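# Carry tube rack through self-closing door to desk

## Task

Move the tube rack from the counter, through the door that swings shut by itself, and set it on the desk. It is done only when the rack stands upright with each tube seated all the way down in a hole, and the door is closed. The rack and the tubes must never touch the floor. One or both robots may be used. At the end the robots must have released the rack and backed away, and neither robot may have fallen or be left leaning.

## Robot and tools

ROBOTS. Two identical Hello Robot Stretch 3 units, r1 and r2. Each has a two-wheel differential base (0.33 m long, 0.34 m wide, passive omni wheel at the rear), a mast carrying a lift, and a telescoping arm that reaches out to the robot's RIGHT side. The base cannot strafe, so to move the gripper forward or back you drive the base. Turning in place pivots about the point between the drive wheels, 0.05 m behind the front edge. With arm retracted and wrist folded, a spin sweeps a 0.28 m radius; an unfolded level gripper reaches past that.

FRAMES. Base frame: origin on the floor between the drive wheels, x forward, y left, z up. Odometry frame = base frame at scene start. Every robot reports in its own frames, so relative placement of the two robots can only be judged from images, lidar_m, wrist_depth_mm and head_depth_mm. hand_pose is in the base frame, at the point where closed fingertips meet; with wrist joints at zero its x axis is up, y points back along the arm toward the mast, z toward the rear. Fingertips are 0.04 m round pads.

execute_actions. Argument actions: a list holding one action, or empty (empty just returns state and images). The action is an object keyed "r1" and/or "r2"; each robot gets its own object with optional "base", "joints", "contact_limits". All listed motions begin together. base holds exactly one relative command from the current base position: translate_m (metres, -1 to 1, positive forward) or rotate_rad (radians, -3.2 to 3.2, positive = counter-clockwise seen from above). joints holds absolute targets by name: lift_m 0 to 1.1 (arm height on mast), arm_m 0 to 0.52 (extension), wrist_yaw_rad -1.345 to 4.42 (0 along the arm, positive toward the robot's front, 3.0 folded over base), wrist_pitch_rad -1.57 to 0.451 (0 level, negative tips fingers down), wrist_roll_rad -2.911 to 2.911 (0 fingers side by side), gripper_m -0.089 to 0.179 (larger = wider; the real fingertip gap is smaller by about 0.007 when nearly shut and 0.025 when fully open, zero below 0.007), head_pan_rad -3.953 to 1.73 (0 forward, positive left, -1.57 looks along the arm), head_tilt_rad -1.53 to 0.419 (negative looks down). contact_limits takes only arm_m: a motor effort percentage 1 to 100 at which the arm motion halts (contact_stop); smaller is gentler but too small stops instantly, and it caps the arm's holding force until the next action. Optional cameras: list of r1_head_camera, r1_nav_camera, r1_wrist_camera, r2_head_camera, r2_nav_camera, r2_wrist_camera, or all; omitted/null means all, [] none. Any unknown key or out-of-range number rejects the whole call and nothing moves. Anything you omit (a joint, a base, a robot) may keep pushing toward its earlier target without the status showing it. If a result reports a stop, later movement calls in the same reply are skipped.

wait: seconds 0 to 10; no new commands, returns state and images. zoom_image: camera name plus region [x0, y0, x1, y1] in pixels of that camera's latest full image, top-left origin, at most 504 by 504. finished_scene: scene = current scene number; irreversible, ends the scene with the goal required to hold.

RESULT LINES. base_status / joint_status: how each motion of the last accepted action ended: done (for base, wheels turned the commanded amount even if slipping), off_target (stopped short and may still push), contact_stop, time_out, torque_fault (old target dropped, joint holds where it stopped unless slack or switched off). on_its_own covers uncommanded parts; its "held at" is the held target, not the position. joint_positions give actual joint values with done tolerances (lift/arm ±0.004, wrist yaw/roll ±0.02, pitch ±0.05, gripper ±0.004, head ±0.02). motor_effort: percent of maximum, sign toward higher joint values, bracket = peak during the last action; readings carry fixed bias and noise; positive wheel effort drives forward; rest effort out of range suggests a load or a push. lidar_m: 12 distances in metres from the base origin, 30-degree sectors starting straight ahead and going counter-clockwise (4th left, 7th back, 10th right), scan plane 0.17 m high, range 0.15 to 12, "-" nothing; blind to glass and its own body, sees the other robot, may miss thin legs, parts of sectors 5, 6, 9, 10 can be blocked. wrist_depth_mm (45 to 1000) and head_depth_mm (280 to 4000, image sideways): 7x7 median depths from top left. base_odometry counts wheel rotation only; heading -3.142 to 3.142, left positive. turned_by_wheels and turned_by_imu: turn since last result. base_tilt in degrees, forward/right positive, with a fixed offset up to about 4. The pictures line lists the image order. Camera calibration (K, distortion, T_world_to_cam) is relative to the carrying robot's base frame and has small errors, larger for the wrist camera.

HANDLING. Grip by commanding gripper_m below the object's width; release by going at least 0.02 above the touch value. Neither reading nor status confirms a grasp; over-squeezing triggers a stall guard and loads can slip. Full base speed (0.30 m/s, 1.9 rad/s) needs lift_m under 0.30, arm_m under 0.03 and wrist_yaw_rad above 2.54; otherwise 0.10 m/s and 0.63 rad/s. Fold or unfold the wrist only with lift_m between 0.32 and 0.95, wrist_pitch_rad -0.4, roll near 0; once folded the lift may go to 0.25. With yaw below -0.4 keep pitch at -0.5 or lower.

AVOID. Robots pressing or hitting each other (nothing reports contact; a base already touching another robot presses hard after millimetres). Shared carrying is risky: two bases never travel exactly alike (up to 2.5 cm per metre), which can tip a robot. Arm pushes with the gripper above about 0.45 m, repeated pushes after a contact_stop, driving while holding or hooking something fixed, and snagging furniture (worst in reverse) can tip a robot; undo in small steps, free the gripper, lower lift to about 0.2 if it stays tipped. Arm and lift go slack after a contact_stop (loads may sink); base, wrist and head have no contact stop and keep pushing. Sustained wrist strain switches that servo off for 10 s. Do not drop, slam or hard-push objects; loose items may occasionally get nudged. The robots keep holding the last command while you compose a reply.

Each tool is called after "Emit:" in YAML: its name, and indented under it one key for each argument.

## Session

Emit:
execute_actions:
  actions: []
  cameras: ["r1_nav_camera","r2_nav_camera"]

Scene clock: 0.00 s.
r1.base_odometry: x=+0.000 y=+0.000 heading=+0.000 (m, m, rad; r1's odometry frame)
r1.turned_by_wheels: +0.000 (rad since the last result)
r1.turned_by_imu: +0.000 (rad since the last result)
r1.base_tilt: forward=+0.6 right=-1.3 (deg)
r1.lidar_m: 1.02 1.89 1.62 1.34 1.14 1.14 0.79 0.68 0.68 0.77 0.89 0.89
r1.head_depth_mm: 925 919 911 903 897 892 884 / 1010 998 991 983 977 969 961 / 1109 1100 1091 1079 1071 1065 1052 / 1231 1215 1204 1199 1184 1172 1161 / 1386 1370 1355 1338 1325 1313 1301 / 1579 1533 1524 1504 1478 1460 1447 / 1757 1853 1959 1939 1912 1868 1855
r1.base_status: not commanded
r1.joint_positions: lift_m=+0.494 arm_m=+0.001 wrist_yaw_rad=+3.084 wrist_pitch_rad=-0.475 wrist_roll_rad=+0.000 gripper_m=+0.037 head_pan_rad=+0.015 head_tilt_rad=-0.016
r1.joint_status: not commanded
r1.motor_effort: left_wheel=-1 right_wheel=-1 lift_m=+23 arm_m=-1 wrist_yaw_rad=+0 wrist_pitch_rad=+6 wrist_roll_rad=+0 gripper_m=+0 head_pan_rad=+0 head_tilt_rad=+4 (%)
r1.hand_pose: x=-0.0088 y=+0.0701 z=+0.4942 quat_wxyz=(+0.186, +0.692, +0.147, +0.682) (m; r1's base frame)
r1.wrist_depth_mm: 912 - - - - - - / 935 - - - - - - / - - - - - - - / 969 - - 994 - 998 960 / 882 865 - 846 833 849 829 / 740 730 - 720 698 722 722 / 644 651 630 634 630 631 636
r2.base_odometry: x=+0.000 y=+0.000 heading=+0.000 (m, m, rad; r2's odometry frame)
r2.turned_by_wheels: +0.000 (rad since the last result)
r2.turned_by_imu: +0.000 (rad since the last result)
r2.base_tilt: forward=+1.4 right=+0.4 (deg)
r2.lidar_m: 1.79 2.14 2.04 1.30 0.93 0.89 0.92 1.13 1.08 1.12 1.50 1.73
r2.head_depth_mm: 1674 1674 1672 1660 1651 1640 1640 / 1757 1762 1751 1745 1734 1723 1713 / 1833 1831 1839 1816 1824 1803 1796 / 1911 1971 1934 1933 1927 1916 1897 / 1932 2073 2066 2044 2049 2032 2026 / 1937 2220 2205 2189 2168 2163 2151 / 1924 2381 2355 2334 2309 2314 2251
r2.base_status: not commanded
r2.joint_positions: lift_m=+0.588 arm_m=+0.002 wrist_yaw_rad=+2.961 wrist_pitch_rad=-0.479 wrist_roll_rad=-0.003 gripper_m=+0.037 head_pan_rad=+0.017 head_tilt_rad=-0.004
r2.joint_status: not commanded
r2.motor_effort: left_wheel=-1 right_wheel=+0 lift_m=+29 arm_m=+0 wrist_yaw_rad=+0 wrist_pitch_rad=+4 wrist_roll_rad=+0 gripper_m=+0 head_pan_rad=+1 head_tilt_rad=+1 (%)
r2.hand_pose: x=+0.0177 y=+0.0657 z=+0.5870 quat_wxyz=(+0.229, +0.698, +0.106, +0.670) (m; r2's base frame)
r2.wrist_depth_mm: 805 - - - - - - / 849 - - - - - - / 868 - - - - - - / 902 - - - - - - / 920 - - - - 982 935 / 878 925 - 871 - 838 822 / 810 785 - 762 745 729 727
pictures: r1_nav_camera (sideways: a quarter turn counterclockwise sets it upright), r2_nav_camera (sideways: a quarter turn counterclockwise sets it upright)
camera_calibration (this result's frames):
r1_nav_camera: T_world_to_cam=[[-0.000633717, 0.0412387, 0.999149, -1.25851], [0.00123914, -0.999149, 0.0412395, 0.00577494], [0.999999, 0.00126422, 0.000582076, -0.0453777], [0, 0, 0, 1]] pos_world=[0.0445729, 0.0577269, 1.25723]
r2_nav_camera: T_world_to_cam=[[-0.0275716, -0.0135004, 0.999529, -1.25755], [0.0127287, -0.999832, -0.0131534, 0.0685595], [0.999539, 0.0123601, 0.0277389, -0.0832326], [0, 0, 0, 1]] pos_world=[0.0476489, 0.0525994, 1.26016]
Images, in order (width x height): r1_nav_camera 672x504, r2_nav_camera 672x504.

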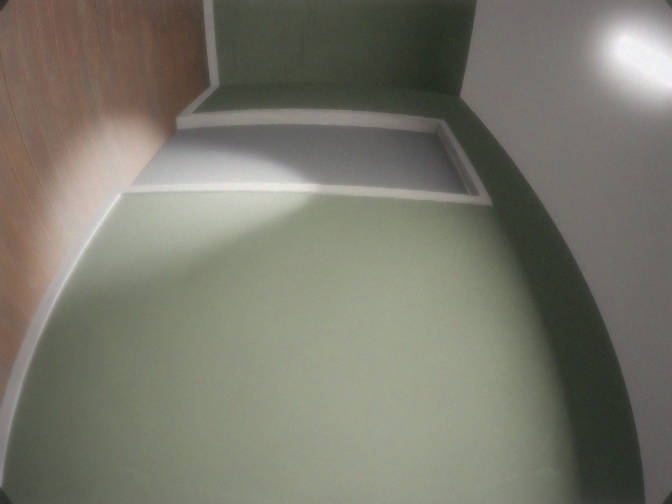

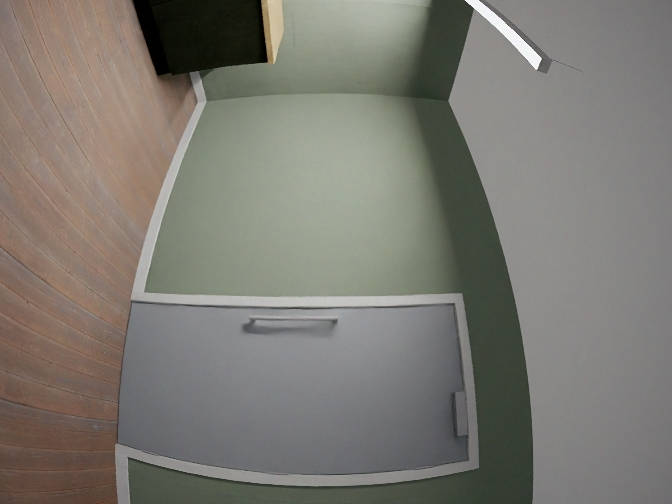

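Emit:
execute_actions:
  actions:
    - {"r1":{"base":{"rotate_rad":0.483},"joints":{"lift_m":0.28,"wrist_yaw_rad":3.05,"gripper_m":0,"wrist_pitch_rad":-0.4,"head_tilt_rad":-0.6}},"r2":{"base":{"rotate_rad":0.9},"joints":{"lift_m":0.28,"wrist_pitch_rad":-0.4,"head_tilt_rad":-0.35}}}
  cameras: ["r2_head_camera","r1_nav_camera"]

Emit:
execute_actions:
  actions:
    - {"r1":{"base":{"translate_m":1.0}},"r2":{"base":{"translate_m":0.9}}}
  cameras: ["r2_head_camera","r1_nav_camera"]

Scene clock: 10.07 s.
r1.base_odometry: x=+0.000 y=+0.000 heading=+0.483 (m, m, rad; r1's odometry frame)
r1.turned_by_wheels: +0.483 (rad since the last result)
r1.turned_by_imu: +0.484 (rad since the last result)
r1.base_tilt: forward=+0.5 right=-1.2 (deg)
r1.lidar_m: 1.59 1.62 1.37 1.14 1.14 0.81 0.68 0.67 0.76 0.89 0.89 1.00
r1.head_depth_mm: 1429 1363 1444 1517 1598 1533 1279 / 1715 1809 1907 2022 1833 1527 1281 / 2036 2193 2387 2397 1908 1525 1278 / 2501 2718 2987 2505 1895 1533 1276 / 2678 2907 3165 2497 1899 1533 1276 / 2604 2825 3063 2500 1896 1523 1272 / 2544 2744 2989 2516 1886 1529 1273
r1.base_status: done
r1.joint_positions: lift_m=+0.280 arm_m=+0.001 wrist_yaw_rad=+3.052 wrist_pitch_rad=-0.420 wrist_roll_rad=+0.000 gripper_m=+0.000 head_pan_rad=+0.015 head_tilt_rad=-0.593
r1.joint_status: all done
r1.motor_effort: left_wheel=-4(7) right_wheel=+1(3) lift_m=+19(19) arm_m=-1(1) wrist_yaw_rad=-1(1) wrist_pitch_rad=+10(11) wrist_roll_rad=+0(0) gripper_m=-3(85) head_pan_rad=+0(0) head_tilt_rad=-5(44) (%)
r1.hand_pose: x=-0.0011 y=+0.0769 z=+0.2923 quat_wxyz=(+0.179, +0.697, +0.116, +0.684) (m; r1's base frame)
r1.wrist_depth_mm: 928 - - - - - - / 949 - - - - - - / 917 917 925 875 887 898 880 / 730 752 721 709 710 709 675 / 606 594 609 - 576 581 573 / 514 513 - - 496 486 479 / 447 - - - 430 427 434
r2.base_odometry: x=+0.000 y=+0.000 heading=+0.900 (m, m, rad; r2's odometry frame)
r2.turned_by_wheels: +0.900 (rad since the last result)
r2.turned_by_imu: +0.898 (rad since the last result)
r2.base_tilt: forward=+1.4 right=+0.4 (deg)
r2.lidar_m: 2.04 1.56 0.98 0.89 0.89 1.09 1.08 1.09 1.33 1.73 1.74 2.12
r2.head_depth_mm: 2538 2660 2839 3051 2736 1984 1565 / 2483 2644 2726 2287 2397 1977 1558 / 2460 2594 2677 2223 2337 1973 1556 / 2392 2536 2638 2154 2314 1967 1554 / 2370 2483 2597 2122 2262 1975 1558 / 2316 2427 2545 2071 2222 1974 1555 / 2289 2408 2455 2038 2156 1963 1548
r2.base_status: done
r2.joint_positions: lift_m=+0.280 arm_m=+0.002 wrist_yaw_rad=+2.961 wrist_pitch_rad=-0.420 wrist_roll_rad=-0.003 gripper_m=+0.037 head_pan_rad=+0.017 head_tilt_rad=-0.346
r2.joint_status: all done
r2.motor_effort: left_wheel=-2(3) right_wheel=+3(9) lift_m=+17(23) arm_m=+0(1) wrist_yaw_rad=+0(0) wrist_pitch_rad=+6(5) wrist_roll_rad=+0(0) gripper_m=+0(0) head_pan_rad=+1(1) head_tilt_rad=-1(16) (%)
r2.hand_pose: x=+0.0191 y=+0.0734 z=+0.2927 quat_wxyz=(+0.209, +0.701, +0.085, +0.677) (m; r2's base frame)
r2.wrist_depth_mm: 727 - 856 915 - - - / 770 - 909 981 - - - / 836 - 959 - 956 936 903 / 847 795 797 769 745 729 703 / 672 665 655 634 624 592 584 / 557 549 - 541 - 505 494 / 476 494 - - 444 433 425
pictures: r1_nav_camera (sideways: a quarter turn counterclockwise sets it upright), r2_head_camera (sideways: a quarter turn clockwise sets it upright)
camera_calibration (this result's frames):
r1_nav_camera: T_world_to_cam=[[0.544338, 0.0496859, 0.837393, -1.05054], [0.0260462, -0.998764, 0.0423297, 0.00423656], [0.838462, -0.00123075, -0.544959, 0.665632], [0, 0, 0, 1]] pos_world=[0.0136327, 0.0572477, 1.24228]
r2_head_camera: T_world_to_cam=[[-0.318339, -0.0153333, -0.947853, 1.25406], [-0.0255866, 0.999644, -0.00757775, 0.0231636], [0.947632, 0.0218401, -0.318618, 0.368709], [0, 0, 0, 1]] pos_world=[0.0504078, -0.0119792, 1.30632]
Images, in order (width x height): r1_nav_camera 672x504, r2_head_camera 896x504.

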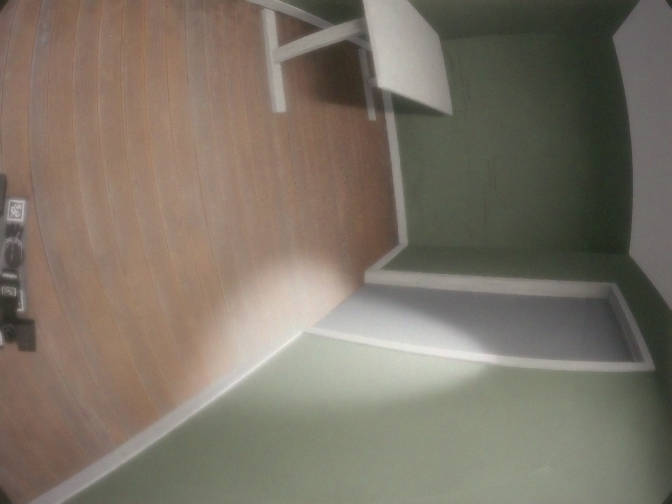

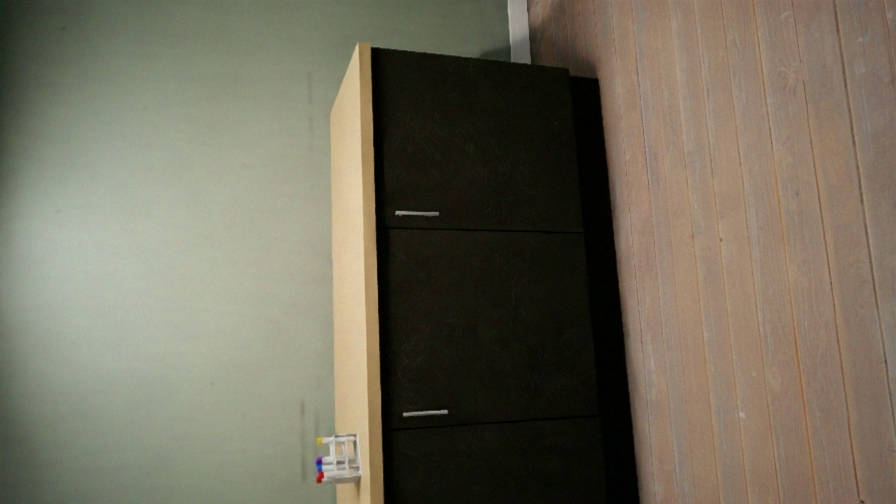

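Scene clock: 15.17 s.
r1.base_odometry: x=+0.886 y=+0.464 heading=+0.483 (m, m, rad; r1's odometry frame)
r1.turned_by_wheels: +0.000 (rad since the last result)
r1.turned_by_imu: +0.003 (rad since the last result)
r1.base_tilt: forward=+0.6 right=-1.4 (deg)
r1.lidar_m: 1.19 2.15 1.75 1.13 1.46 1.63 1.63 1.29 0.69 0.57 0.57 0.64
r1.head_depth_mm: 968 1008 1057 1107 1170 1240 1250 / 1142 1209 1279 1357 1441 1460 1278 / 1239 1344 1474 1617 1766 1525 1277 / 1601 1745 1918 2136 1903 1527 1280 / 1845 2008 2228 2390 1887 1519 1275 / 1797 1952 2145 2297 1889 1526 1277 / 1754 1891 2087 2254 1889 1524 1275
r1.base_status: done
r1.joint_positions: lift_m=+0.280 arm_m=+0.001 wrist_yaw_rad=+3.051 wrist_pitch_rad=-0.420 wrist_roll_rad=+0.000 gripper_m=+0.000 head_pan_rad=+0.015 head_tilt_rad=-0.594
r1.joint_status: not commanded
r1.motor_effort: left_wheel=-4(7) right_wheel=+1(5) lift_m=+20(20) arm_m=-1(1) wrist_yaw_rad=-1(1) wrist_pitch_rad=+10(10) wrist_roll_rad=+0(0) gripper_m=-3(3) head_pan_rad=+1(0) head_tilt_rad=-3(5) (%)
r1.hand_pose: x=-0.0009 y=+0.0769 z=+0.2924 quat_wxyz=(+0.179, +0.697, +0.116, +0.684) (m; r1's base frame)
r1.wrist_depth_mm: - - - - - - - / - - - - - - - / 931 913 907 902 891 883 881 / 743 723 708 709 701 700 698 / 608 598 584 - 572 572 574 / 501 516 - - 487 492 486 / 450 - - - 428 425 420
r2.base_odometry: x=+0.560 y=+0.705 heading=+0.900 (m, m, rad; r2's odometry frame)
r2.turned_by_wheels: +0.000 (rad since the last result)
r2.turned_by_imu: +0.002 (rad since the last result)
r2.base_tilt: forward=+1.5 right=+0.4 (deg)
r2.lidar_m: 1.15 1.16 1.15 1.04 1.05 1.28 1.97 1.98 1.74 1.57 1.58 1.29
r2.head_depth_mm: 1671 1767 1881 1313 1373 1474 1561 / 1639 1741 1839 1285 1341 1437 1512 / 1613 1711 1805 1282 1305 1403 1512 / 1584 1670 1778 1274 1274 1369 1465 / 1564 1647 1734 1272 1244 1337 1465 / 1531 1610 1713 1260 1216 1303 1418 / 1510 1597 1680 1255 1196 1269 1362
r2.base_status: done
r2.joint_positions: lift_m=+0.280 arm_m=+0.002 wrist_yaw_rad=+2.961 wrist_pitch_rad=-0.419 wrist_roll_rad=-0.003 gripper_m=+0.037 head_pan_rad=+0.017 head_tilt_rad=-0.347
r2.joint_status: not commanded
r2.motor_effort: left_wheel=-1(7) right_wheel=+3(12) lift_m=+17(17) arm_m=-1(0) wrist_yaw_rad=+0(0) wrist_pitch_rad=+6(6) wrist_roll_rad=+0(1) gripper_m=+0(0) head_pan_rad=+1(1) head_tilt_rad=-1(2) (%)
r2.hand_pose: x=+0.0191 y=+0.0735 z=+0.2928 quat_wxyz=(+0.209, +0.701, +0.085, +0.677) (m; r2's base frame)
r2.wrist_depth_mm: 848 - 981 - - - - / 903 - - - - - - / 964 - - - 973 952 912 / 861 799 798 781 758 725 720 / 674 666 661 634 629 598 585 / 559 551 - 539 - 503 497 / 479 495 - - 442 435 428
pictures: r1_nav_camera (sideways: a quarter turn counterclockwise sets it upright), r2_head_camera (sideways: a quarter turn clockwise sets it upright)
camera_calibration (this result's frames):
r1_nav_camera: T_world_to_cam=[[0.54525, 0.0497002, 0.836799, -1.04977], [0.0260926, -0.998763, 0.0423181, 0.00425136], [0.837867, -0.00123977, -0.545873, 0.666824], [0, 0, 0, 1]] pos_world=[0.0135677, 0.0572467, 1.24227]
r2_head_camera: T_world_to_cam=[[-0.319312, -0.0153495, -0.947525, 1.25364], [-0.0255944, 0.999644, -0.00756855, 0.0231517], [0.947304, 0.0218346, -0.319591, 0.369978], [0, 0, 0, 1]] pos_world=[0.0504123, -0.0119791, 1.30627]
Images, in order (width x height): r1_nav_camera 672x504, r2_head_camera 896x504.

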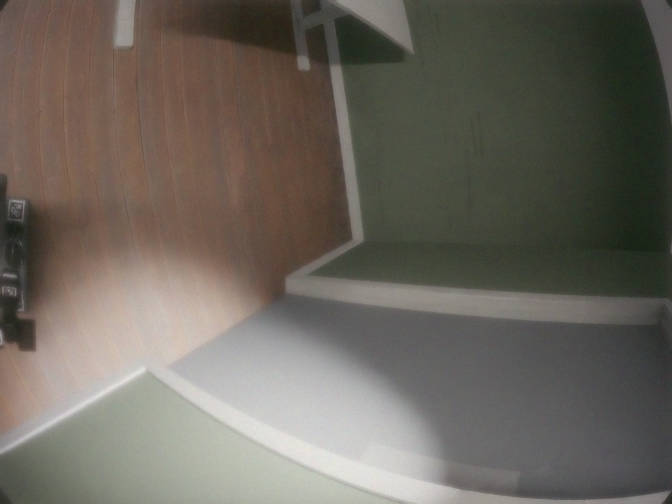

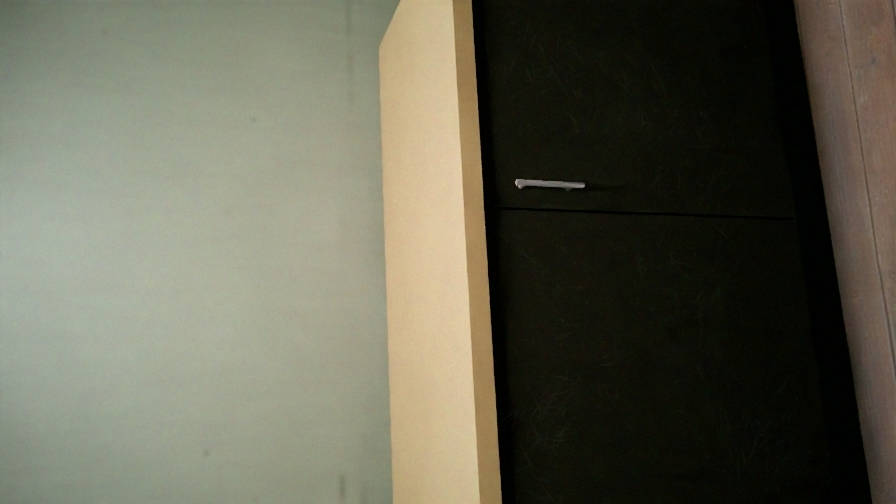

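Emit:
execute_actions:
  actions:
    - {"r1":{"base":{"translate_m":0.66}},"r2":{"base":{"rotate_rad":0.65}}}
  cameras: []

Emit:
execute_actions:
  actions:
    - {"r1":{"base":{"rotate_rad":1.89},"joints":{"head_pan_rad":-3.0,"head_tilt_rad":-1.2}},"r2":{"base":{"translate_m":0.68},"joints":{"head_pan_rad":-0.25,"head_tilt_rad":-0.5}}}
  cameras: ["r2_head_camera","r1_nav_camera","r1_head_camera"]

Scene clock: 25.40 s.
r1.base_odometry: x=+1.470 y=+0.771 heading=+0.483 (m, m, rad; r1's odometry frame)
r1.turned_by_wheels: +0.000 (rad since the last result)
r1.turned_by_imu: +0.002 (rad since the last result)
r1.base_tilt: forward=+0.6 right=-1.3 (deg)
r1.lidar_m: 0.79 1.53 1.67 1.67 1.66 1.86 2.26 0.82 0.42 0.42 0.45 0.50
r1.head_depth_mm: 628 672 712 749 790 834 886 / 637 691 762 848 941 1036 1127 / 771 824 886 953 1020 1162 1247 / 1005 1095 1206 1345 1510 1481 1276 / 1284 1405 1550 1727 1855 1524 1274 / 1260 1373 1508 1667 1808 1517 1275 / 1231 1336 1459 1610 1772 1519 1276
r1.base_status: done
r1.joint_positions: lift_m=+0.280 arm_m=+0.001 wrist_yaw_rad=+3.051 wrist_pitch_rad=-0.420 wrist_roll_rad=+0.000 gripper_m=+0.000 head_pan_rad=+0.015 head_tilt_rad=-0.594
r1.joint_status: not commanded
r1.motor_effort: left_wheel=-4(10) right_wheel=+1(5) lift_m=+20(20) arm_m=-1(1) wrist_yaw_rad=+0(0) wrist_pitch_rad=+10(10) wrist_roll_rad=+0(0) gripper_m=-2(2) head_pan_rad=+0(0) head_tilt_rad=-3(3) (%)
r1.hand_pose: x=-0.0009 y=+0.0769 z=+0.2925 quat_wxyz=(+0.179, +0.697, +0.116, +0.684) (m; r1's base frame)
r1.wrist_depth_mm: - - - - - - - / - - - - - - - / 920 878 937 912 915 903 855 / 728 747 729 725 702 708 698 / 598 589 597 - 574 584 565 / 508 510 - - 493 491 480 / 449 - - - 428 416 425
r2.base_odometry: x=+0.560 y=+0.705 heading=+1.550 (m, m, rad; r2's odometry frame)
r2.turned_by_wheels: +0.650 (rad since the last result)
r2.turned_by_imu: +0.647 (rad since the last result)
r2.base_tilt: forward=+1.4 right=+0.4 (deg)
r2.lidar_m: 1.18 1.10 1.04 1.07 1.42 1.97 2.03 1.66 1.57 1.61 1.22 1.15
r2.head_depth_mm: 1534 1612 1692 1293 1182 1252 1332 / 1609 1681 1777 1290 1241 1320 1428 / 1682 1766 1855 1285 1310 1404 1510 / 1756 1854 1958 1350 1390 1480 1556 / 1697 1786 1887 1399 1477 1581 1552 / 1463 1530 1608 1598 1663 1775 1546 / 1291 1343 1395 1457 1522 1586 1536
r2.base_status: done
r2.joint_positions: lift_m=+0.280 arm_m=+0.002 wrist_yaw_rad=+2.961 wrist_pitch_rad=-0.419 wrist_roll_rad=-0.003 gripper_m=+0.037 head_pan_rad=+0.017 head_tilt_rad=-0.347
r2.joint_status: not commanded
r2.motor_effort: left_wheel=-1(9) right_wheel=+2(11) lift_m=+17(17) arm_m=+0(0) wrist_yaw_rad=+0(0) wrist_pitch_rad=+6(6) wrist_roll_rad=+0(0) gripper_m=+0(0) head_pan_rad=+0(0) head_tilt_rad=-1(1) (%)
r2.hand_pose: x=+0.0191 y=+0.0735 z=+0.2928 quat_wxyz=(+0.209, +0.701, +0.085, +0.677) (m; r2's base frame)
r2.wrist_depth_mm: - - - - 982 931 863 / - - - - - 990 910 / - - - - 970 946 921 / 841 797 797 785 751 733 715 / 676 663 668 634 624 602 579 / 559 547 - 542 - 507 497 / 481 495 - - 441 434 428
pictures: none
No camera images: the call's "cameras" was empty. Leave "cameras" out to get every camera's image.

Scene clock: 29.37 s.
r1.base_odometry: x=+1.470 y=+0.771 heading=+2.373 (m, m, rad; r1's odometry frame)
r1.turned_by_wheels: +1.890 (rad since the last result)
r1.turned_by_imu: +1.883 (rad since the last result)
r1.base_tilt: forward=+0.6 right=-1.4 (deg)
r1.lidar_m: 1.22 1.72 2.32 1.54 0.53 0.42 0.45 0.46 0.62 1.34 1.58 1.66
r1.head_depth_mm: 429 519 660 820 1154 1206 1094 / 434 527 675 932 1220 - 1090 / 440 537 689 964 1296 - 1077 / 447 546 706 995 1294 - 1088 / 454 557 722 1032 1283 - 1086 / 461 569 742 1068 1277 1198 1091 / 468 580 762 1113 1285 1190 1104
r1.base_status: done
r1.joint_positions: lift_m=+0.280 arm_m=+0.001 wrist_yaw_rad=+3.051 wrist_pitch_rad=-0.420 wrist_roll_rad=+0.000 gripper_m=+0.000 head_pan_rad=-2.993 head_tilt_rad=-1.186
r1.joint_status: all done
r1.motor_effort: left_wheel=-4(14) right_wheel=+1(5) lift_m=+19(20) arm_m=-1(1) wrist_yaw_rad=+0(1) wrist_pitch_rad=+10(10) wrist_roll_rad=+0(0) gripper_m=-2(3) head_pan_rad=-4(54) head_tilt_rad=-9(50) (%)
r1.hand_pose: x=-0.0009 y=+0.0769 z=+0.2925 quat_wxyz=(+0.179, +0.697, +0.116, +0.684) (m; r1's base frame)
r1.wrist_depth_mm: 580 - - - - - - / 595 - - - - - - / 573 753 936 866 916 852 914 / 542 690 719 695 690 698 692 / 529 591 594 - 570 589 567 / 491 521 - - 485 492 490 / 448 - - - 430 425 419
r2.base_odometry: x=+0.574 y=+1.385 heading=+1.550 (m, m, rad; r2's odometry frame)
r2.turned_by_wheels: +0.000 (rad since the last result)
r2.turned_by_imu: +0.001 (rad since the last result)
r2.base_tilt: forward=+1.5 right=+0.4 (deg)
r2.lidar_m: 0.55 0.72 0.73 0.75 0.99 2.45 2.64 1.99 1.89 0.83 0.57 0.54
r2.head_depth_mm: 961 1031 1114 876 638 635 708 / 978 1054 1135 832 636 649 732 / 999 1080 1153 740 635 670 754 / 1021 1100 1180 749 634 690 781 / 1041 1124 1208 868 657 710 809 / 1061 1152 1227 866 656 732 836 / 1089 1180 1276 861 682 757 864
r2.base_status: done
r2.joint_positions: lift_m=+0.280 arm_m=+0.002 wrist_yaw_rad=+2.961 wrist_pitch_rad=-0.419 wrist_roll_rad=-0.003 gripper_m=+0.037 head_pan_rad=-0.243 head_tilt_rad=-0.495
r2.joint_status: all done
r2.motor_effort: left_wheel=-2(6) right_wheel=+3(12) lift_m=+17(17) arm_m=+0(1) wrist_yaw_rad=+0(0) wrist_pitch_rad=+6(6) wrist_roll_rad=+1(0) gripper_m=+0(0) head_pan_rad=-2(19) head_tilt_rad=-1(12) (%)
r2.hand_pose: x=+0.0191 y=+0.0735 z=+0.2928 quat_wxyz=(+0.209, +0.701, +0.085, +0.677) (m; r2's base frame)
r2.wrist_depth_mm: - - 831 767 708 652 619 / - - 908 830 755 699 649 / - - 955 875 822 746 696 / 848 804 807 770 750 725 700 / 673 661 658 643 623 593 579 / 561 549 - 540 - 502 491 / 481 497 - - 441 433 433
pictures: r1_head_camera (sideways: a quarter turn clockwise sets it upright), r1_nav_camera (sideways: a quarter turn counterclockwise sets it upright), r2_head_camera (sideways: a quarter turn clockwise sets it upright)
camera_calibration (this result's frames):
r1_head_camera: T_world_to_cam=[[0.897728, 0.139271, -0.417957, 0.55119], [0.164917, -0.985973, 0.0256814, -0.031661], [-0.408518, -0.0919833, -0.908104, 1.13791], [0, 0, 0, 1]] pos_world=[-0.0247393, -0.00331256, 1.26453]
r1_nav_camera: T_world_to_cam=[[-0.903942, -0.176701, 0.389443, -0.458038], [-0.17964, 0.983299, 0.0291855, 0.0226319], [-0.388096, -0.0435775, -0.920588, 1.16156], [0, 0, 0, 1]] pos_world=[0.040822, -0.052572, 1.24704]
r2_head_camera: T_world_to_cam=[[-0.444738, 0.0999057, -0.890072, 1.17943], [0.230903, 0.972957, -0.00616524, 0.0197587], [0.865386, -0.208263, -0.455779, 0.547705], [0, 0, 0, 1]] pos_world=[0.0459972, -0.0229895, 1.29953]
Images, in order (width x height): r1_head_camera 896x504, r1_nav_camera 672x504, r2_head_camera 896x504.

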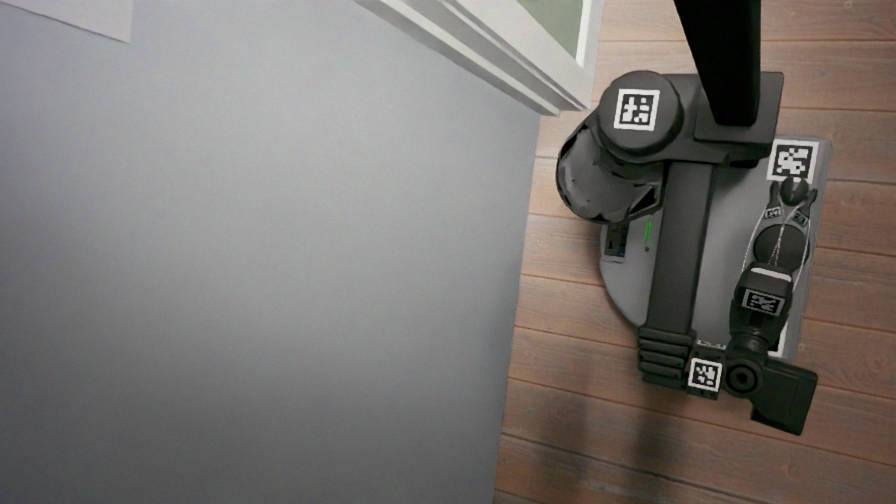

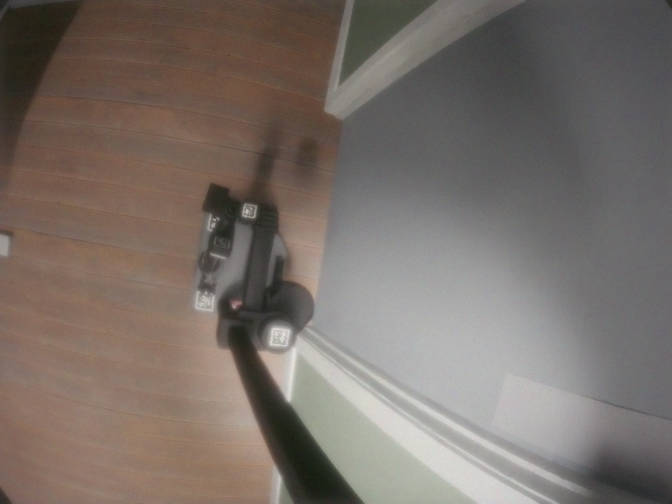

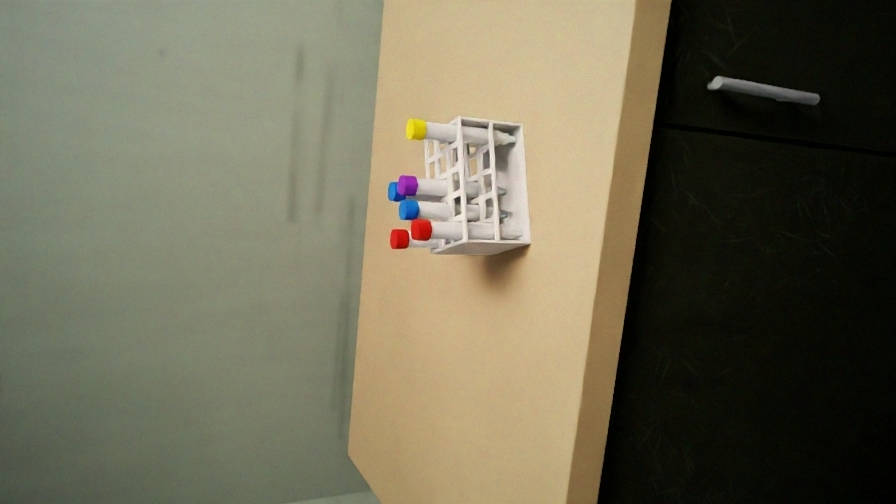

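Emit:
execute_actions:
  actions:
    - {"r1":{"base":{"rotate_rad":0.07},"joints":{"lift_m":0.31}},"r2":{"base":{"rotate_rad":1.47},"joints":{"lift_m":0.5,"head_pan_rad":-1.6,"head_tilt_rad":-0.55}}}
  cameras: []

Emit:
execute_actions:
  actions:
    - {"r1":{"base":{"translate_m":-0.16}},"r2":{"base":{"translate_m":-0.15},"joints":{"lift_m":0.7,"wrist_yaw_rad":1.5}}}
  cameras: []

Emit:
execute_actions:
  actions:
    - {"r1":{"base":{"translate_m":-0.15}},"r2":{"joints":{"lift_m":0.86,"wrist_pitch_rad":0,"wrist_yaw_rad":0}}}
  cameras: ["r1_head_camera"]

Emit:
execute_actions:
  actions:
    - {"r2":{"joints":{"arm_m":0.15,"gripper_m":0.179,"lift_m":0.85}}}
  cameras: ["r2_head_camera","r2_wrist_camera"]

Scene clock: 48.10 s.
r1.base_odometry: x=+1.470 y=+0.771 heading=+2.443 (m, m, rad; r1's odometry frame)
r1.turned_by_wheels: +0.070 (rad since the last result)
r1.turned_by_imu: +0.070 (rad since the last result)
r1.base_tilt: forward=+0.5 right=-1.3 (deg)
r1.lidar_m: 1.22 1.75 2.30 1.21 0.49 0.42 0.45 0.47 0.67 1.53 1.61 1.70
r1.head_depth_mm: 423 511 644 835 1068 1211 1098 / 432 524 665 914 1213 - 1088 / 442 538 691 958 1292 - 1078 / 452 554 714 1011 1299 - 1090 / 463 570 743 1066 1281 - 1092 / 475 587 772 1124 1281 1200 1090 / 486 606 804 1197 1286 1190 1099
r1.base_status: done
r1.joint_positions: lift_m=+0.310 arm_m=+0.001 wrist_yaw_rad=+3.051 wrist_pitch_rad=-0.419 wrist_roll_rad=+0.000 gripper_m=+0.000 head_pan_rad=-2.994 head_tilt_rad=-1.186
r1.joint_status: all done
r1.motor_effort: left_wheel=-4(13) right_wheel=+1(4) lift_m=+25(29) arm_m=-1(1) wrist_yaw_rad=-1(0) wrist_pitch_rad=+10(10) wrist_roll_rad=+0(0) gripper_m=-3(3) head_pan_rad=-4(3) head_tilt_rad=-8(8) (%)
r1.hand_pose: x=-0.0009 y=+0.0769 z=+0.3222 quat_wxyz=(+0.179, +0.697, +0.116, +0.684) (m; r1's base frame)
r1.wrist_depth_mm: 518 - - - - - - / 523 - - - - - - / 522 668 957 993 965 913 942 / 498 660 767 763 746 778 724 / 499 628 646 - 632 615 609 / 466 544 - - 521 526 531 / 456 - - - 454 466 452
r2.base_odometry: x=+0.574 y=+1.385 heading=+3.019 (m, m, rad; r2's odometry frame)
r2.turned_by_wheels: +1.470 (rad since the last result)
r2.turned_by_imu: +1.467 (rad since the last result)
r2.base_tilt: forward=+1.5 right=+0.4 (deg)
r2.lidar_m: 0.74 0.91 1.86 2.60 2.05 1.89 0.94 0.59 0.54 0.54 0.66 0.73
r2.head_depth_mm: 968 1047 1103 717 616 658 751 / 995 1079 1140 708 638 695 792 / 1030 1118 1171 720 638 728 835 / 1061 1157 1177 787 663 764 881 / 1095 1198 1173 785 705 804 935 / 1139 1238 1282 783 740 851 1000 / 1060 1115 1157 780 778 901 1071
r2.base_status: done
r2.joint_positions: lift_m=+0.500 arm_m=+0.002 wrist_yaw_rad=+2.961 wrist_pitch_rad=-0.419 wrist_roll_rad=-0.003 gripper_m=+0.037 head_pan_rad=-1.593 head_tilt_rad=-0.544
r2.joint_status: all done
r2.motor_effort: left_wheel=-1(7) right_wheel=+3(11) lift_m=+37(41) arm_m=-1(1) wrist_yaw_rad=+1(1) wrist_pitch_rad=+6(6) wrist_roll_rad=+0(0) gripper_m=+0(0) head_pan_rad=-2(30) head_tilt_rad=-2(7) (%)
r2.hand_pose: x=+0.0191 y=+0.0735 z=+0.5121 quat_wxyz=(+0.209, +0.701, +0.085, +0.677) (m; r2's base frame)
r2.wrist_depth_mm: - - - - - - - / - - - - - - - / - - - - - - - / - - - - - - - / - - - 995 971 922 909 / 869 850 - 810 - 778 765 / 737 720 - 696 678 671 665
pictures: none
No camera images: the call's "cameras" was empty. Leave "cameras" out to get every camera's image.

Scene clock: 51.07 s.
r1.base_odometry: x=+1.593 y=+0.668 heading=+2.442 (m, m, rad; r1's odometry frame)
r1.turned_by_wheels: +0.000 (rad since the last result)
r1.turned_by_imu: +0.000 (rad since the last result)
r1.base_tilt: forward=+0.6 right=-1.3 (deg)
r1.lidar_m: 1.38 1.92 2.31 0.67 0.30 0.29 0.29 0.30 0.43 1.00 1.60 1.78
r1.head_depth_mm: - 317 400 542 769 878 1094 / 286 325 414 568 796 - 1086 / 290 334 428 597 806 - 1075 / 294 344 444 627 963 - 1089 / 297 354 461 663 1140 - 1094 / 302 365 480 701 1238 1196 1090 / 305 376 500 743 1255 1184 1103
r1.base_status: done
r1.joint_positions: lift_m=+0.310 arm_m=+0.001 wrist_yaw_rad=+3.051 wrist_pitch_rad=-0.419 wrist_roll_rad=+0.000 gripper_m=+0.000 head_pan_rad=-2.994 head_tilt_rad=-1.186
r1.joint_status: not commanded
r1.motor_effort: left_wheel=-3(12) right_wheel=+1(1) lift_m=+25(25) arm_m=-1(1) wrist_yaw_rad=+0(0) wrist_pitch_rad=+9(10) wrist_roll_rad=+0(0) gripper_m=-2(3) head_pan_rad=-4(3) head_tilt_rad=-9(9) (%)
r1.hand_pose: x=-0.0009 y=+0.0769 z=+0.3222 quat_wxyz=(+0.179, +0.697, +0.116, +0.684) (m; r1's base frame)
r1.wrist_depth_mm: 271 - - - - - - / 277 - - - - - - / 283 346 971 - 976 975 916 / 302 345 760 759 782 755 744 / 325 367 647 - 626 632 606 / 358 409 - - 528 523 528 / 363 - - - 463 461 452
r2.base_odometry: x=+0.723 y=+1.366 heading=+3.019 (m, m, rad; r2's odometry frame)
r2.turned_by_wheels: +0.000 (rad since the last result)
r2.turned_by_imu: -0.001 (rad since the last result)
r2.base_tilt: forward=+1.5 right=+0.4 (deg)
r2.lidar_m: 0.87 1.09 2.21 2.66 1.90 1.75 0.85 0.54 0.49 0.49 0.60 0.87
r2.head_depth_mm: 920 994 1060 795 595 593 673 / 949 1026 1089 792 594 621 706 / 979 1061 1123 722 592 643 746 / 1010 1100 1154 690 613 683 787 / 1043 1143 1180 715 636 719 839 / 1086 1184 1170 783 659 761 894 / 1121 1228 1167 782 695 806 958
r2.base_status: done
r2.joint_positions: lift_m=+0.700 arm_m=+0.002 wrist_yaw_rad=+1.502 wrist_pitch_rad=-0.419 wrist_roll_rad=-0.003 gripper_m=+0.037 head_pan_rad=-1.593 head_tilt_rad=-0.544
r2.joint_status: all done
r2.motor_effort: left_wheel=-1(6) right_wheel=+2(3) lift_m=+38(36) arm_m=-1(0) wrist_yaw_rad=-1(1) wrist_pitch_rad=+6(6) wrist_roll_rad=+0(1) gripper_m=+0(0) head_pan_rad=-2(1) head_tilt_rad=-3(2) (%)
r2.hand_pose: x=+0.2024 y=-0.1626 z=+0.7121 quat_wxyz=(+0.607, +0.579, -0.404, +0.365) (m; r2's base frame)
r2.wrist_depth_mm: 964 872 793 723 676 628 588 / - 971 865 792 730 674 619 / - - 970 868 790 722 671 / - - - 951 855 786 728 / - - - - 928 858 782 / - - - - - 938 845 / 978 958 924 917 905 896 833
pictures: none
No camera images: the call's "cameras" was empty. Leave "cameras" out to get every camera's image.

Scene clock: 53.53 s.
r1.base_odometry: x=+1.707 y=+0.571 heading=+2.443 (m, m, rad; r1's odometry frame)
r1.turned_by_wheels: +0.000 (rad since the last result)
r1.turned_by_imu: +0.000 (rad since the last result)
r1.base_tilt: forward=+0.5 right=-1.3 (deg)
r1.lidar_m: 1.53 2.08 2.31 0.24 0.25 0.30 0.28 0.28 0.34 0.68 1.59 1.90
r1.head_depth_mm: 284 325 420 595 1249 1204 1085 / - 324 419 592 844 - 1088 / - 324 418 592 839 - 1083 / - 324 418 591 914 - 1087 / - 323 417 589 997 - 1092 / - 323 416 588 998 1199 1095 / - 323 416 586 992 1186 1100
r1.base_status: translate_m off_target (by the wheels' count: -0.1499 of -0.1500)
r1.joint_positions: lift_m=+0.310 arm_m=+0.001 wrist_yaw_rad=+3.051 wrist_pitch_rad=-0.419 wrist_roll_rad=+0.000 gripper_m=+0.000 head_pan_rad=-2.994 head_tilt_rad=-1.187
r1.joint_status: not commanded
r1.on_its_own: left_wheel is at rest, and its effort (-20) is outside its rest range (-18 to +18)
r1.motor_effort: left_wheel=-20(57) right_wheel=-18(22) lift_m=+25(25) arm_m=-1(1) wrist_yaw_rad=-1(0) wrist_pitch_rad=+10(10) wrist_roll_rad=+0(0) gripper_m=-2(3) head_pan_rad=-4(4) head_tilt_rad=-7(8) (%)
r1.hand_pose: x=-0.0009 y=+0.0770 z=+0.3223 quat_wxyz=(+0.179, +0.697, +0.116, +0.684) (m; r1's base frame)
r1.wrist_depth_mm: 243 - 258 - - - - / - - 282 - - - - / 998 286 310 944 962 979 945 / 801 327 343 769 747 743 756 / 631 579 379 - 623 614 611 / 532 520 - - 531 529 518 / 458 - - - 463 462 466
r2.base_odometry: x=+0.723 y=+1.366 heading=+3.019 (m, m, rad; r2's odometry frame)
r2.turned_by_wheels: +0.000 (rad since the last result)
r2.turned_by_imu: +0.000 (rad since the last result)
r2.base_tilt: forward=+1.4 right=+0.4 (deg)
r2.lidar_m: 0.88 1.09 2.22 2.65 1.82 1.75 0.85 0.54 0.49 0.49 0.60 0.87
r2.head_depth_mm: 919 997 1058 793 595 594 650 / 948 1025 1083 792 594 621 679 / 979 1062 1125 722 602 640 719 / 1010 1096 1152 689 614 661 - / 1043 1135 1184 716 636 719 844 / 1080 1186 1166 782 659 760 894 / 1120 1226 1166 782 694 806 958
r2.base_status: not commanded
r2.joint_positions: lift_m=+0.860 arm_m=+0.002 wrist_yaw_rad=+0.002 wrist_pitch_rad=-0.022 wrist_roll_rad=-0.003 gripper_m=+0.037 head_pan_rad=-1.593 head_tilt_rad=-0.544
r2.joint_status: all done
r2.motor_effort: left_wheel=-2(2) right_wheel=+3(3) lift_m=+37(41) arm_m=+0(1) wrist_yaw_rad=-1(1) wrist_pitch_rad=+7(7) wrist_roll_rad=+1(0) gripper_m=+0(0) head_pan_rad=-2(2) head_tilt_rad=-3(2) (%)
r2.hand_pose: x=-0.0209 y=-0.4028 z=+0.9685 quat_wxyz=(+0.709, +0.009, -0.706, -0.007) (m; r2's base frame)
r2.wrist_depth_mm: 721 891 - 934 856 766 696 / 726 892 - 964 866 789 707 / 726 908 - 940 874 799 729 / 709 841 801 416 561 619 582 / 443 429 411 394 399 353 340 / 447 367 318 273 - 249 240 / 481 407 346 304 258 220 203
pictures: r1_head_camera (sideways: a quarter turn clockwise sets it upright)
camera_calibration (this result's frames):
r1_head_camera: T_world_to_cam=[[0.898396, 0.139001, -0.41661, 0.549431], [0.164483, -0.986045, 0.0257072, -0.031692], [-0.407223, -0.0916207, -0.908722, 1.13871], [0, 0, 0, 1]] pos_world=[-0.0246858, -0.00329201, 1.26448]
Images, in order (width x height): r1_head_camera 896x504.

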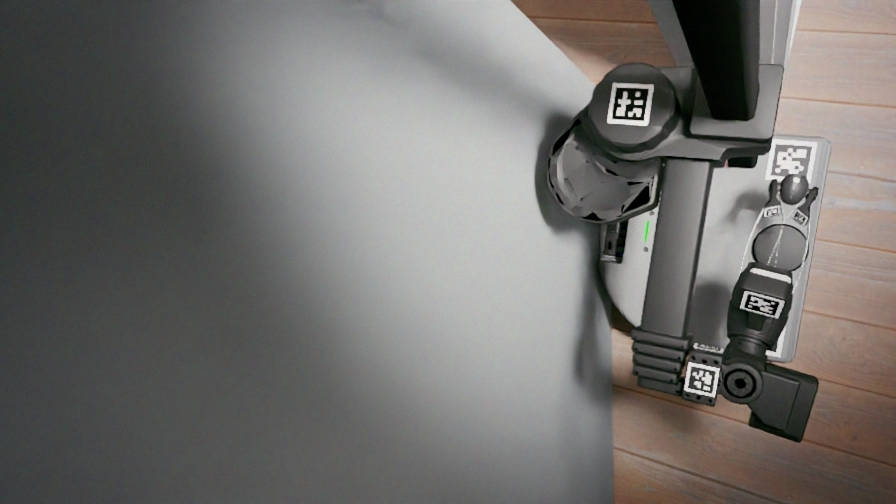

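Scene clock: 55.87 s.
r1.base_odometry: x=+1.707 y=+0.571 heading=+2.443 (m, m, rad; r1's odometry frame)
r1.turned_by_wheels: +0.000 (rad since the last result)
r1.turned_by_imu: +0.000 (rad since the last result)
r1.base_tilt: forward=+0.6 right=-1.2 (deg)
r1.lidar_m: 1.53 2.09 2.32 0.24 0.25 0.30 0.28 0.28 0.34 0.68 1.60 1.89
r1.head_depth_mm: 284 325 420 595 1253 1207 1087 / - 325 419 593 843 - 1085 / - 324 419 592 838 - 1085 / - 323 418 590 915 - 1086 / - 323 417 590 1000 - 1087 / - 323 417 588 1000 1194 1087 / - 322 416 586 993 1182 1103
r1.base_status: not commanded
r1.joint_positions: lift_m=+0.310 arm_m=+0.001 wrist_yaw_rad=+3.051 wrist_pitch_rad=-0.419 wrist_roll_rad=+0.000 gripper_m=+0.000 head_pan_rad=-2.994 head_tilt_rad=-1.187
r1.joint_status: not commanded
r1.on_its_own: left_wheel is at rest, and its effort (-20) is outside its rest range (-18 to +18)
r1.motor_effort: left_wheel=-20(20) right_wheel=-17(18) lift_m=+25(24) arm_m=-1(1) wrist_yaw_rad=+0(1) wrist_pitch_rad=+10(10) wrist_roll_rad=+0(0) gripper_m=-2(3) head_pan_rad=-3(3) head_tilt_rad=-8(8) (%)
r1.hand_pose: x=-0.0009 y=+0.0770 z=+0.3223 quat_wxyz=(+0.179, +0.697, +0.116, +0.684) (m; r1's base frame)
r1.wrist_depth_mm: 245 - 259 - - - - / - - 282 - - - - / 988 289 311 982 950 991 959 / 763 326 338 776 767 767 761 / 638 582 375 - 614 626 611 / 544 529 - - 523 523 522 / 461 - - - 459 459 455
r2.base_odometry: x=+0.723 y=+1.366 heading=+3.019 (m, m, rad; r2's odometry frame)
r2.turned_by_wheels: +0.000 (rad since the last result)
r2.turned_by_imu: +0.000 (rad since the last result)
r2.base_tilt: forward=+1.5 right=+0.4 (deg)
r2.lidar_m: 0.88 1.09 2.21 2.65 1.81 1.75 0.85 0.53 0.49 0.49 0.60 0.87
r2.head_depth_mm: 919 994 1057 794 618 - - / 946 1031 1088 792 640 - 730 / 976 1059 1121 737 - - 765 / 1009 1095 1154 690 - - 807 / 1043 1137 1183 717 635 720 839 / 1081 1178 1168 783 659 759 893 / 1117 1229 1166 781 693 804 957
r2.base_status: not commanded
r2.joint_positions: lift_m=+0.850 arm_m=+0.150 wrist_yaw_rad=+0.001 wrist_pitch_rad=-0.022 wrist_roll_rad=-0.003 gripper_m=+0.179 head_pan_rad=-1.593 head_tilt_rad=-0.544
r2.joint_status: all done
r2.motor_effort: left_wheel=-2(2) right_wheel=+2(2) lift_m=+17(34) arm_m=+3(5) wrist_yaw_rad=-2(1) wrist_pitch_rad=+7(7) wrist_roll_rad=+0(1) gripper_m=+0(96) head_pan_rad=-1(2) head_tilt_rad=-2(3) (%)
r2.hand_pose: x=-0.0211 y=-0.5503 z=+0.9594 quat_wxyz=(+0.709, +0.009, -0.706, -0.008) (m; r2's base frame)
r2.wrist_depth_mm: 672 850 890 791 708 647 592 / 673 839 916 813 734 660 600 / 681 846 937 265 727 665 611 / 658 787 728 269 290 568 528 / 405 399 369 276 269 326 337 / 266 255 249 241 234 228 - / - 183 187 183 178 175 163
pictures: r2_head_camera (sideways: a quarter turn clockwise sets it upright), r2_wrist_camera
camera_calibration (this result's frames):
r2_head_camera: T_world_to_cam=[[0.00105742, 0.49886, -0.866682, 1.1462], [0.999912, -0.0119687, -0.00566918, 0.0144216], [-0.0132012, -0.8666, -0.498829, 0.609079], [0, 0, 0, 1]] pos_world=[-0.00759177, -0.0437926, 1.2973]
r2_wrist_camera: T_world_to_cam=[[-0.997969, -0.0407426, -0.048961, 0.0132698], [0.0421254, 0.154387, -0.987112, 1.07151], [0.0477765, -0.98717, -0.152357, -0.228297], [0, 0, 0, 1]] pos_world=[-0.0209877, -0.390254, 1.02357]
Images, in order (width x height): r2_head_camera 896x504, r2_wrist_camera 644x364.

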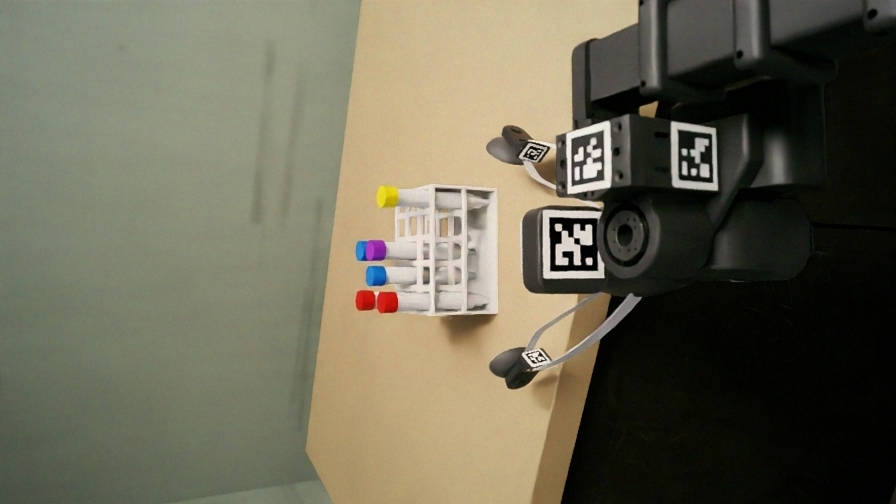

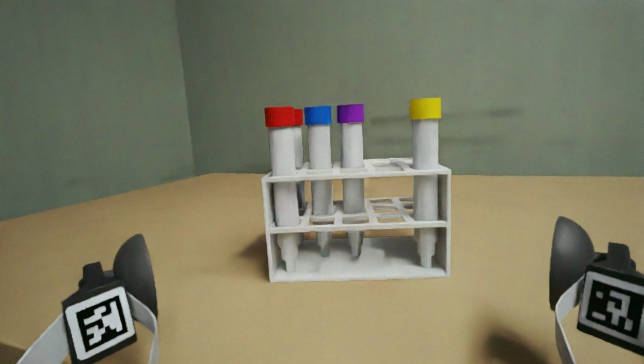

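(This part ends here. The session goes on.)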